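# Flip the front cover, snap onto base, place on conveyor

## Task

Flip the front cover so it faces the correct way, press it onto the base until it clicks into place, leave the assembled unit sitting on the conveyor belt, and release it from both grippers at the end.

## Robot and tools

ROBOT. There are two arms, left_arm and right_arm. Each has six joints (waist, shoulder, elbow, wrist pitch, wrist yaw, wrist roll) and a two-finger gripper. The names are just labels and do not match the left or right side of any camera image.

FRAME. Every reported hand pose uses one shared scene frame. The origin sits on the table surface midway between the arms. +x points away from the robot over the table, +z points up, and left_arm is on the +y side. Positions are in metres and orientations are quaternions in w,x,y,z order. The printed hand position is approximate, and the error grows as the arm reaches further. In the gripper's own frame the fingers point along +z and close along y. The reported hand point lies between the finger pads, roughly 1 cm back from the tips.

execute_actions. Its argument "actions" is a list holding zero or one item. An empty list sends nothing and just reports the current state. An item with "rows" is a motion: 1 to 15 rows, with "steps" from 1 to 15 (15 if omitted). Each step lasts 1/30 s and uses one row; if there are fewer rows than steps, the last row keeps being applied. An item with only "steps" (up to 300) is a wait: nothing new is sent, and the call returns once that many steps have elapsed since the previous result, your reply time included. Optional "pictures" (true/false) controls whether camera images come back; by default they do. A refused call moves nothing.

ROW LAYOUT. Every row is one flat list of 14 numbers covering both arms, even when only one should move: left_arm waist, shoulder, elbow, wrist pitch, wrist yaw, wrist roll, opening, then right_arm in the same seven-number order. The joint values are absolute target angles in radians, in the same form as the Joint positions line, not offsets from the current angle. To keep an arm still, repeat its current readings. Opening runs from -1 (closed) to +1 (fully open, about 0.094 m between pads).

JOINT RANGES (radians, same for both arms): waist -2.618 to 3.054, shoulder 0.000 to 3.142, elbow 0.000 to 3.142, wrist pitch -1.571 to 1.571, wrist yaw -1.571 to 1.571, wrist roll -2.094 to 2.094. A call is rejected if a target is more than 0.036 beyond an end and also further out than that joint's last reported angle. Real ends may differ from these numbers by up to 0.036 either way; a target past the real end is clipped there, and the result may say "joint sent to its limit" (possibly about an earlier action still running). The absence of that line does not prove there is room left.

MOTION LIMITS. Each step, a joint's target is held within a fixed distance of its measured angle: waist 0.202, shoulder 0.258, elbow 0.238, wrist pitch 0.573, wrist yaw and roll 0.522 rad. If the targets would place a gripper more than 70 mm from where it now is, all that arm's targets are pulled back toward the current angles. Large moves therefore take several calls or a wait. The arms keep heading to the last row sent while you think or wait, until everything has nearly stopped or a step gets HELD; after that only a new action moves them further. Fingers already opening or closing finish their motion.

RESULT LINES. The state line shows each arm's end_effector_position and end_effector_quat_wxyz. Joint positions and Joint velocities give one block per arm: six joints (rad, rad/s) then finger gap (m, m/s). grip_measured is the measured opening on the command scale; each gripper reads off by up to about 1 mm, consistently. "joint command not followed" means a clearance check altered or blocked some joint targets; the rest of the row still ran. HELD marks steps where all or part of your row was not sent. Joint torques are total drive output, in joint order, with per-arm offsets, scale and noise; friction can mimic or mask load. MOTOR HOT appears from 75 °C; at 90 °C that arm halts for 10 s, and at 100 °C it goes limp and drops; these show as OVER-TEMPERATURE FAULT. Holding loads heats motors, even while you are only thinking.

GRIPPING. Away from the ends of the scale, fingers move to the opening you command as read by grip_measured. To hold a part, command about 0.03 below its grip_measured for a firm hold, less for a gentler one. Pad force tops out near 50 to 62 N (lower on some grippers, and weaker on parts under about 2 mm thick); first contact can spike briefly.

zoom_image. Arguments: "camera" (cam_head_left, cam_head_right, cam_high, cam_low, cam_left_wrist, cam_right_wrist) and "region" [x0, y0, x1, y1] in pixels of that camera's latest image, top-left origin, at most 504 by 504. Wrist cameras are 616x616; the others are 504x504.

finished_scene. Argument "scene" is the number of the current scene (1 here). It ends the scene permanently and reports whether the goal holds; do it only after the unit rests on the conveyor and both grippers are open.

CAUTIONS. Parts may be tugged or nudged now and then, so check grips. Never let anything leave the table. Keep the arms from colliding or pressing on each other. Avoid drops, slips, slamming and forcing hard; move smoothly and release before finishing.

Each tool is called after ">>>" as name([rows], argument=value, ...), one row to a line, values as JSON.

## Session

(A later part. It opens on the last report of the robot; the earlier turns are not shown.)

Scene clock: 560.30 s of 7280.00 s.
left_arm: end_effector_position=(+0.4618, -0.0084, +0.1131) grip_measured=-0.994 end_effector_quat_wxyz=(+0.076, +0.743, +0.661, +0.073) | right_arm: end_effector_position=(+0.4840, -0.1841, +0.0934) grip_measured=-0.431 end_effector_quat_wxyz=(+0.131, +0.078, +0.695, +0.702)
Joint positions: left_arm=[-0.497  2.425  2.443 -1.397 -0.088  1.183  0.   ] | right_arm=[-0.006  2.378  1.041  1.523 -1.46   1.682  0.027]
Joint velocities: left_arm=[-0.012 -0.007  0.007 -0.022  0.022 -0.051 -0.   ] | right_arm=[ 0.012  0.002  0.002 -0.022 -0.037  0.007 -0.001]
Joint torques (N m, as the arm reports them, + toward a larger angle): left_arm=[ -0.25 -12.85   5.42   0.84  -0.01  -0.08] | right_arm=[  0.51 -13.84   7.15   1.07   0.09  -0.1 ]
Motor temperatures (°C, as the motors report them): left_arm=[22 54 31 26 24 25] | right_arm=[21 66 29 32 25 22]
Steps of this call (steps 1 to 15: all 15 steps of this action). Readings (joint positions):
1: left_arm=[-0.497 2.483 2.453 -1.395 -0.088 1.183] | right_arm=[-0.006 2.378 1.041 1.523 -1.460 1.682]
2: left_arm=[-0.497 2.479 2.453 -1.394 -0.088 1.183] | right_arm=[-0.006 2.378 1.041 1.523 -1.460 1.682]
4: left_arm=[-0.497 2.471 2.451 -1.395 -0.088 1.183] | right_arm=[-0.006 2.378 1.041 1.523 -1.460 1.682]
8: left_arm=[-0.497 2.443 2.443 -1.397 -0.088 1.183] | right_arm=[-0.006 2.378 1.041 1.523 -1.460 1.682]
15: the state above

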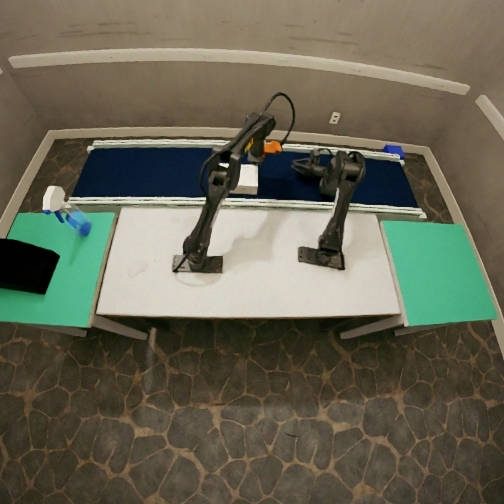

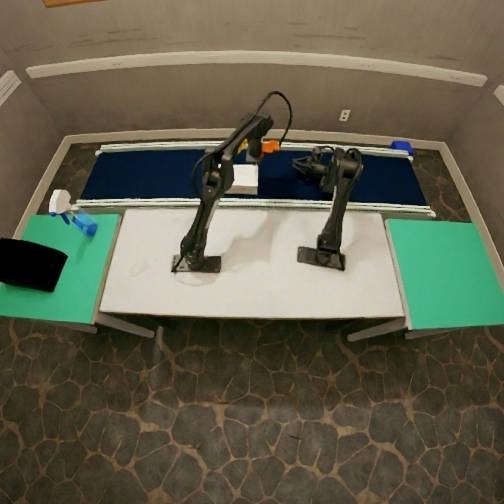

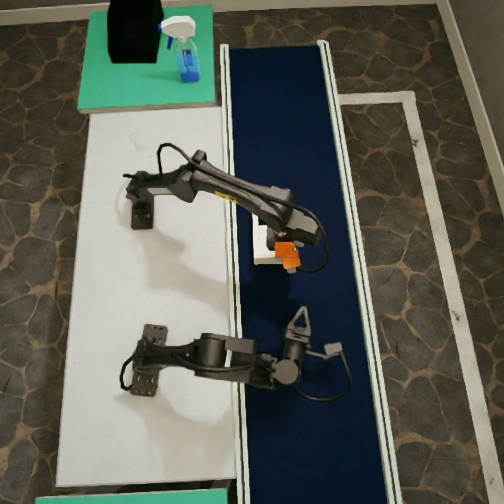

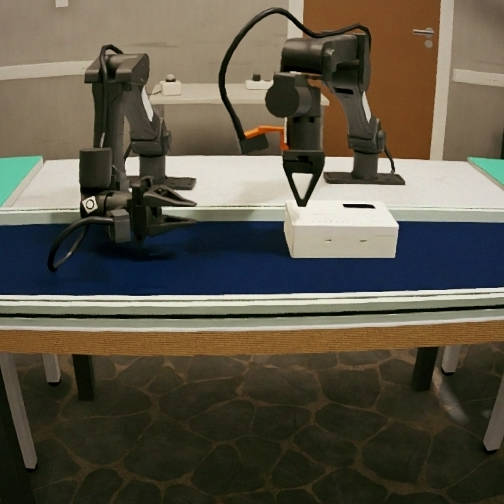

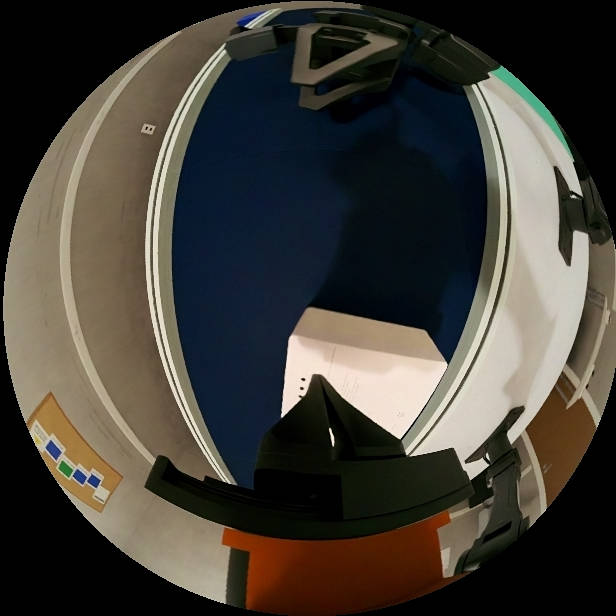

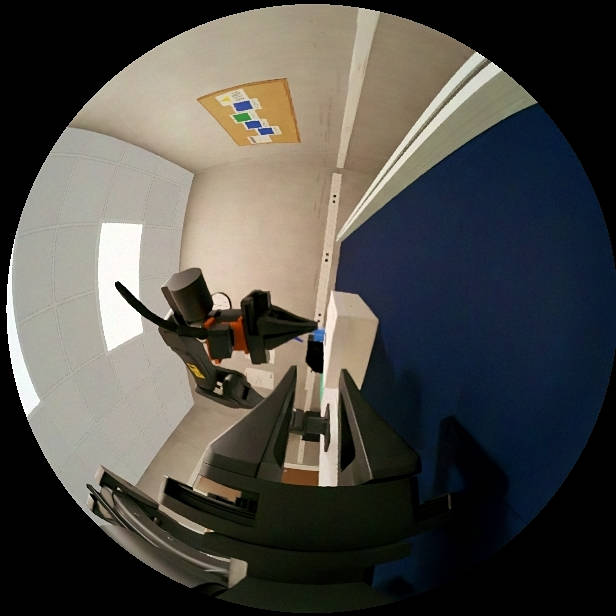

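>>> execute_actions([
  {"rows":[[-0.45,2.41,2.44,-1.45,-0.08,1.18,-1,0,2.36,1.062,1.54,-1.46,1.67,-0.43],[-0.42,2.41,2.44,-1.5,-0.08,1.18,-1,0,2.36,1.062,1.54,-1.46,1.67,-0.43],[-0.365,2.41,2.44,-1.51,-0.08,1.18,-1,0,2.36,1.062,1.54,-1.46,1.67,-0.43]]},
], pictures=false)

>>> execute_actions([
  {"rows":[[-0.365,2.44,2.44,-1.51,-0.08,1.18,-1,0,2.36,1.062,1.54,-1.46,1.67,-0.43],[-0.365,2.45,2.44,-1.51,-0.08,1.18,-1,0,2.36,1.062,1.54,-1.46,1.67,-0.43],[-0.365,2.46,2.44,-1.51,-0.08,1.18,-1,0,2.36,1.062,1.54,-1.46,1.67,-0.43],[-0.365,2.47,2.44,-1.51,-0.08,1.18,-1,0,2.36,1.062,1.54,-1.46,1.67,-0.43],[-0.365,2.48,2.44,-1.51,-0.08,1.18,-1,0,2.36,1.062,1.54,-1.46,1.67,-0.43],[-0.365,2.49,2.44,-1.51,-0.08,1.18,-1,0,2.36,1.062,1.54,-1.46,1.67,-0.43],[-0.365,2.49,2.44,-1.51,-0.08,1.18,-1,0,2.36,1.062,1.54,-1.46,1.67,-0.43],[-0.365,2.5,2.44,-1.51,-0.08,1.18,-1,0,2.36,1.062,1.54,-1.46,1.67,-0.43],[-0.365,2.53,2.43,-1.51,-0.08,1.18,-1,0,2.36,1.062,1.54,-1.46,1.67,-0.43],[-0.365,2.57,2.42,-1.51,-0.08,1.18,-1,0,2.36,1.062,1.54,-1.46,1.67,-0.43],[-0.365,2.63,2.4,-1.51,-0.08,1.18,-1,0,2.36,1.062,1.54,-1.46,1.67,-0.43]]},
])

>>> zoom_image(camera="cam_low", region=[275,200,405,265])

Scene clock: 573.27 s of 7280.00 s.
left_arm: end_effector_position=(+0.4719, +0.0693, +0.1099) grip_measured=-0.994 end_effector_quat_wxyz=(+0.030, +0.695, +0.716, +0.061) | right_arm: end_effector_position=(+0.4840, -0.1841, +0.0934) grip_measured=-0.431 end_effector_quat_wxyz=(+0.131, +0.078, +0.695, +0.702)
Joint positions: left_arm=[-0.347  2.425  2.443 -1.484 -0.088  1.183  0.   ] | right_arm=[-0.006  2.378  1.041  1.523 -1.46   1.682  0.027]
Joint velocities: left_arm=[-0.154 -0.012 -0.012 -0.037  0.051  0.037  0.   ] | right_arm=[ 0.012  0.002 -0.002 -0.022 -0.022 -0.11   0.001]
Joint torques (N m, as the arm reports them, + toward a larger angle): left_arm=[ -0.73 -12.83   5.35   0.61   0.01  -0.08] | right_arm=[  0.5  -13.84   7.14   1.07   0.09  -0.1 ]
Motor temperatures (°C, as the motors report them): left_arm=[22 57 31 26 24 25] | right_arm=[21 66 29 32 25 22]
Steps of this call (steps 1 to 15: the robot went on to your last target; steps 16 to 90: nothing new was sent; then 9.47 s passed at rest; steps 91 to 105: all 15 steps of this action). Readings (joint positions):
91: left_arm=[-0.494 2.425 2.443 -1.399 -0.087 1.183] | right_arm=[-0.006 2.378 1.041 1.523 -1.460 1.682]
92: left_arm=[-0.488 2.425 2.443 -1.407 -0.085 1.183] | right_arm=[-0.006 2.378 1.041 1.523 -1.460 1.682]
94: left_arm=[-0.457 2.425 2.443 -1.436 -0.078 1.183] | right_arm=[-0.006 2.378 1.041 1.523 -1.460 1.682]
98: left_arm=[-0.364 2.425 2.443 -1.466 -0.081 1.183] | right_arm=[-0.006 2.378 1.041 1.523 -1.460 1.682]
105: the state above

Scene clock: 573.77 s of 7280.00 s.
left_arm: end_effector_position=(+0.4673, +0.0627, +0.0852) grip_measured=-0.995 end_effector_quat_wxyz=(+0.004, +0.702, +0.710, +0.049) | right_arm: end_effector_position=(+0.4840, -0.1841, +0.0934) grip_measured=-0.431 end_effector_quat_wxyz=(+0.131, +0.078, +0.695, +0.702)
Joint positions: left_arm=[-0.363  2.483  2.452 -1.495 -0.088  1.183  0.   ] | right_arm=[-0.006  2.378  1.041  1.523 -1.46   1.682  0.027]
Joint velocities: left_arm=[-0.002  0.017 -0.017 -0.022 -0.022 -0.066 -0.001] | right_arm=[-0.007 -0.002  0.017 -0.095 -0.051 -0.007 -0.001]
Joint torques (N m, as the arm reports them, + toward a larger angle): left_arm=[-0.24 -1.82  1.94  0.5   0.06 -0.08] | right_arm=[  0.5  -13.86   7.14   1.07   0.09  -0.1 ]
Motor temperatures (°C, as the motors report them): left_arm=[22 57 31 26 24 25] | right_arm=[21 66 29 32 25 22]
Steps of this call (steps 1 to 15: all 15 steps of this action). Readings (joint positions):
1: left_arm=[-0.352 2.426 2.443 -1.485 -0.088 1.183] | right_arm=[-0.006 2.378 1.041 1.523 -1.460 1.682]
2: left_arm=[-0.356 2.428 2.443 -1.486 -0.088 1.183] | right_arm=[-0.006 2.378 1.041 1.523 -1.460 1.682]
4: left_arm=[-0.362 2.437 2.443 -1.486 -0.088 1.183] | right_arm=[-0.006 2.378 1.041 1.523 -1.460 1.682]
8: left_arm=[-0.363 2.472 2.446 -1.489 -0.088 1.183] | right_arm=[-0.006 2.378 1.041 1.523 -1.460 1.682]
15: the state above

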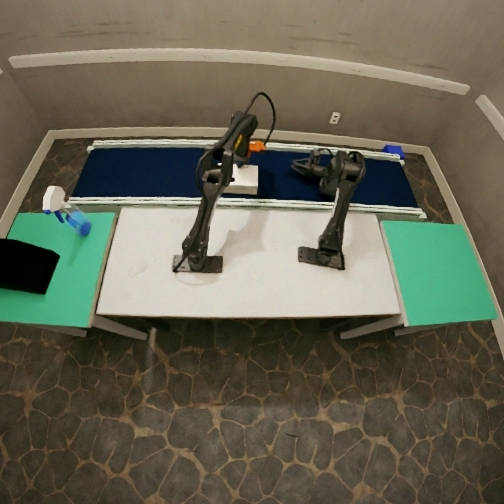

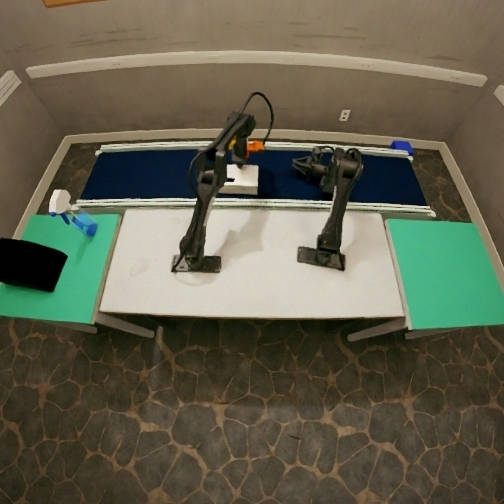

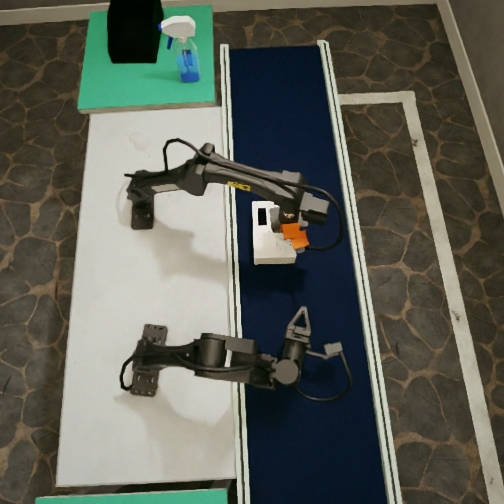

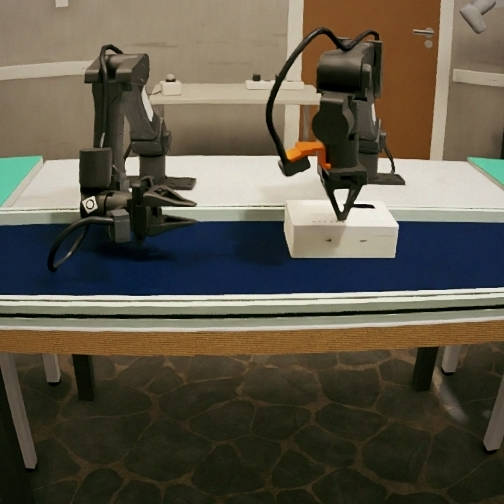

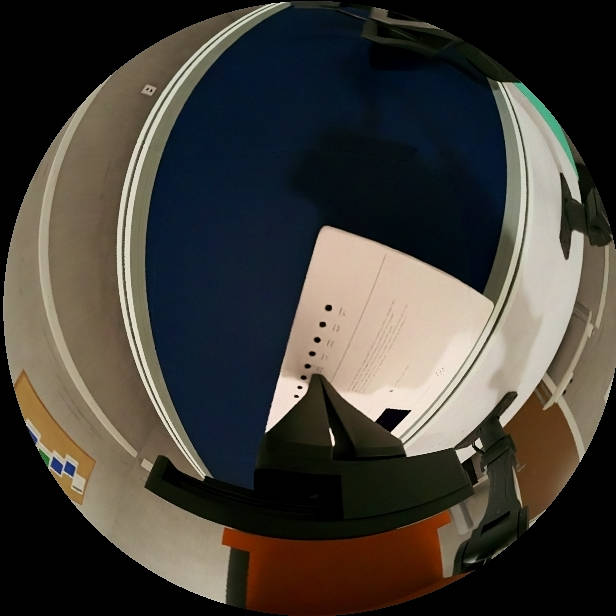

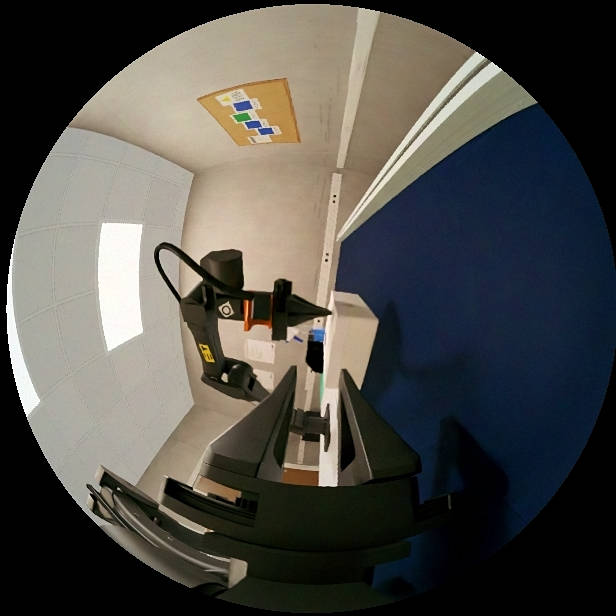

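Region (275, 200, 405, 265) of cam_low's 504x504 image, scaled by 3.877, with more detail than that image has.

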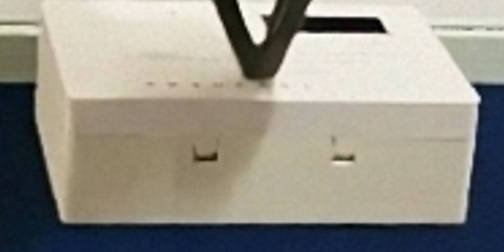

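Seated.

>>> execute_actions([
  {"rows":[[-0.365,2.55,2.42,-1.51,-0.08,1.18,-1,0,2.36,1.062,1.54,-1.46,1.67,-0.43],[-0.365,2.48,2.44,-1.51,-0.08,1.18,-1,0,2.36,1.062,1.54,-1.46,1.67,-0.43],[-0.365,2.43,2.44,-1.51,-0.08,1.18,-1,0,2.36,1.062,1.54,-1.46,1.67,-0.43],[-0.365,2.37,2.44,-1.51,-0.08,1.18,-1,0,2.36,1.062,1.54,-1.46,1.67,-0.43]]},
], pictures=false)

>>> finished_scene(scene=2)

Scene clock: 578.13 s of 7280.00 s.
left_arm: end_effector_position=(+0.4647, +0.0638, +0.1312) grip_measured=-0.995 end_effector_quat_wxyz=(+0.044, +0.700, +0.710, +0.066) | right_arm: end_effector_position=(+0.4840, -0.1841, +0.0934) grip_measured=-0.431 end_effector_quat_wxyz=(+0.131, +0.078, +0.695, +0.702)
Joint positions: left_arm=[-0.363  2.374  2.436 -1.499 -0.088  1.183  0.   ] | right_arm=[-0.006  2.378  1.041  1.523 -1.46   1.682  0.027]
Joint velocities: left_arm=[ 0.007  0.017  0.002  0.051  0.022  0.022 -0.001] | right_arm=[-0.002 -0.007 -0.007 -0.037 -0.022  0.051 -0.   ]
Joint torques (N m, as the arm reports them, + toward a larger angle): left_arm=[ -0.23 -11.86   5.91   0.7   -0.01  -0.09] | right_arm=[  0.5  -13.85   7.13   1.07   0.09  -0.1 ]
Motor temperatures (°C, as the motors report them): left_arm=[22 54 31 26 24 25] | right_arm=[21 66 29 32 25 22]
Steps of this call (steps 1 to 15: the robot went on to your last target; steps 16 to 90: nothing new was sent; then 0.87 s passed at rest; steps 91 to 105: all 15 steps of this action). Readings (joint positions):
91: left_arm=[-0.363 2.481 2.454 -1.495 -0.088 1.183] | right_arm=[-0.006 2.378 1.041 1.523 -1.460 1.682]
92: left_arm=[-0.363 2.476 2.454 -1.495 -0.088 1.183] | right_arm=[-0.006 2.378 1.041 1.523 -1.460 1.682]
94: left_arm=[-0.363 2.463 2.446 -1.496 -0.088 1.183] | right_arm=[-0.006 2.378 1.041 1.523 -1.460 1.682]
98: left_arm=[-0.363 2.409 2.436 -1.499 -0.088 1.183] | right_arm=[-0.006 2.378 1.041 1.523 -1.460 1.682]
105: the state above

The scene is finished: the task was done.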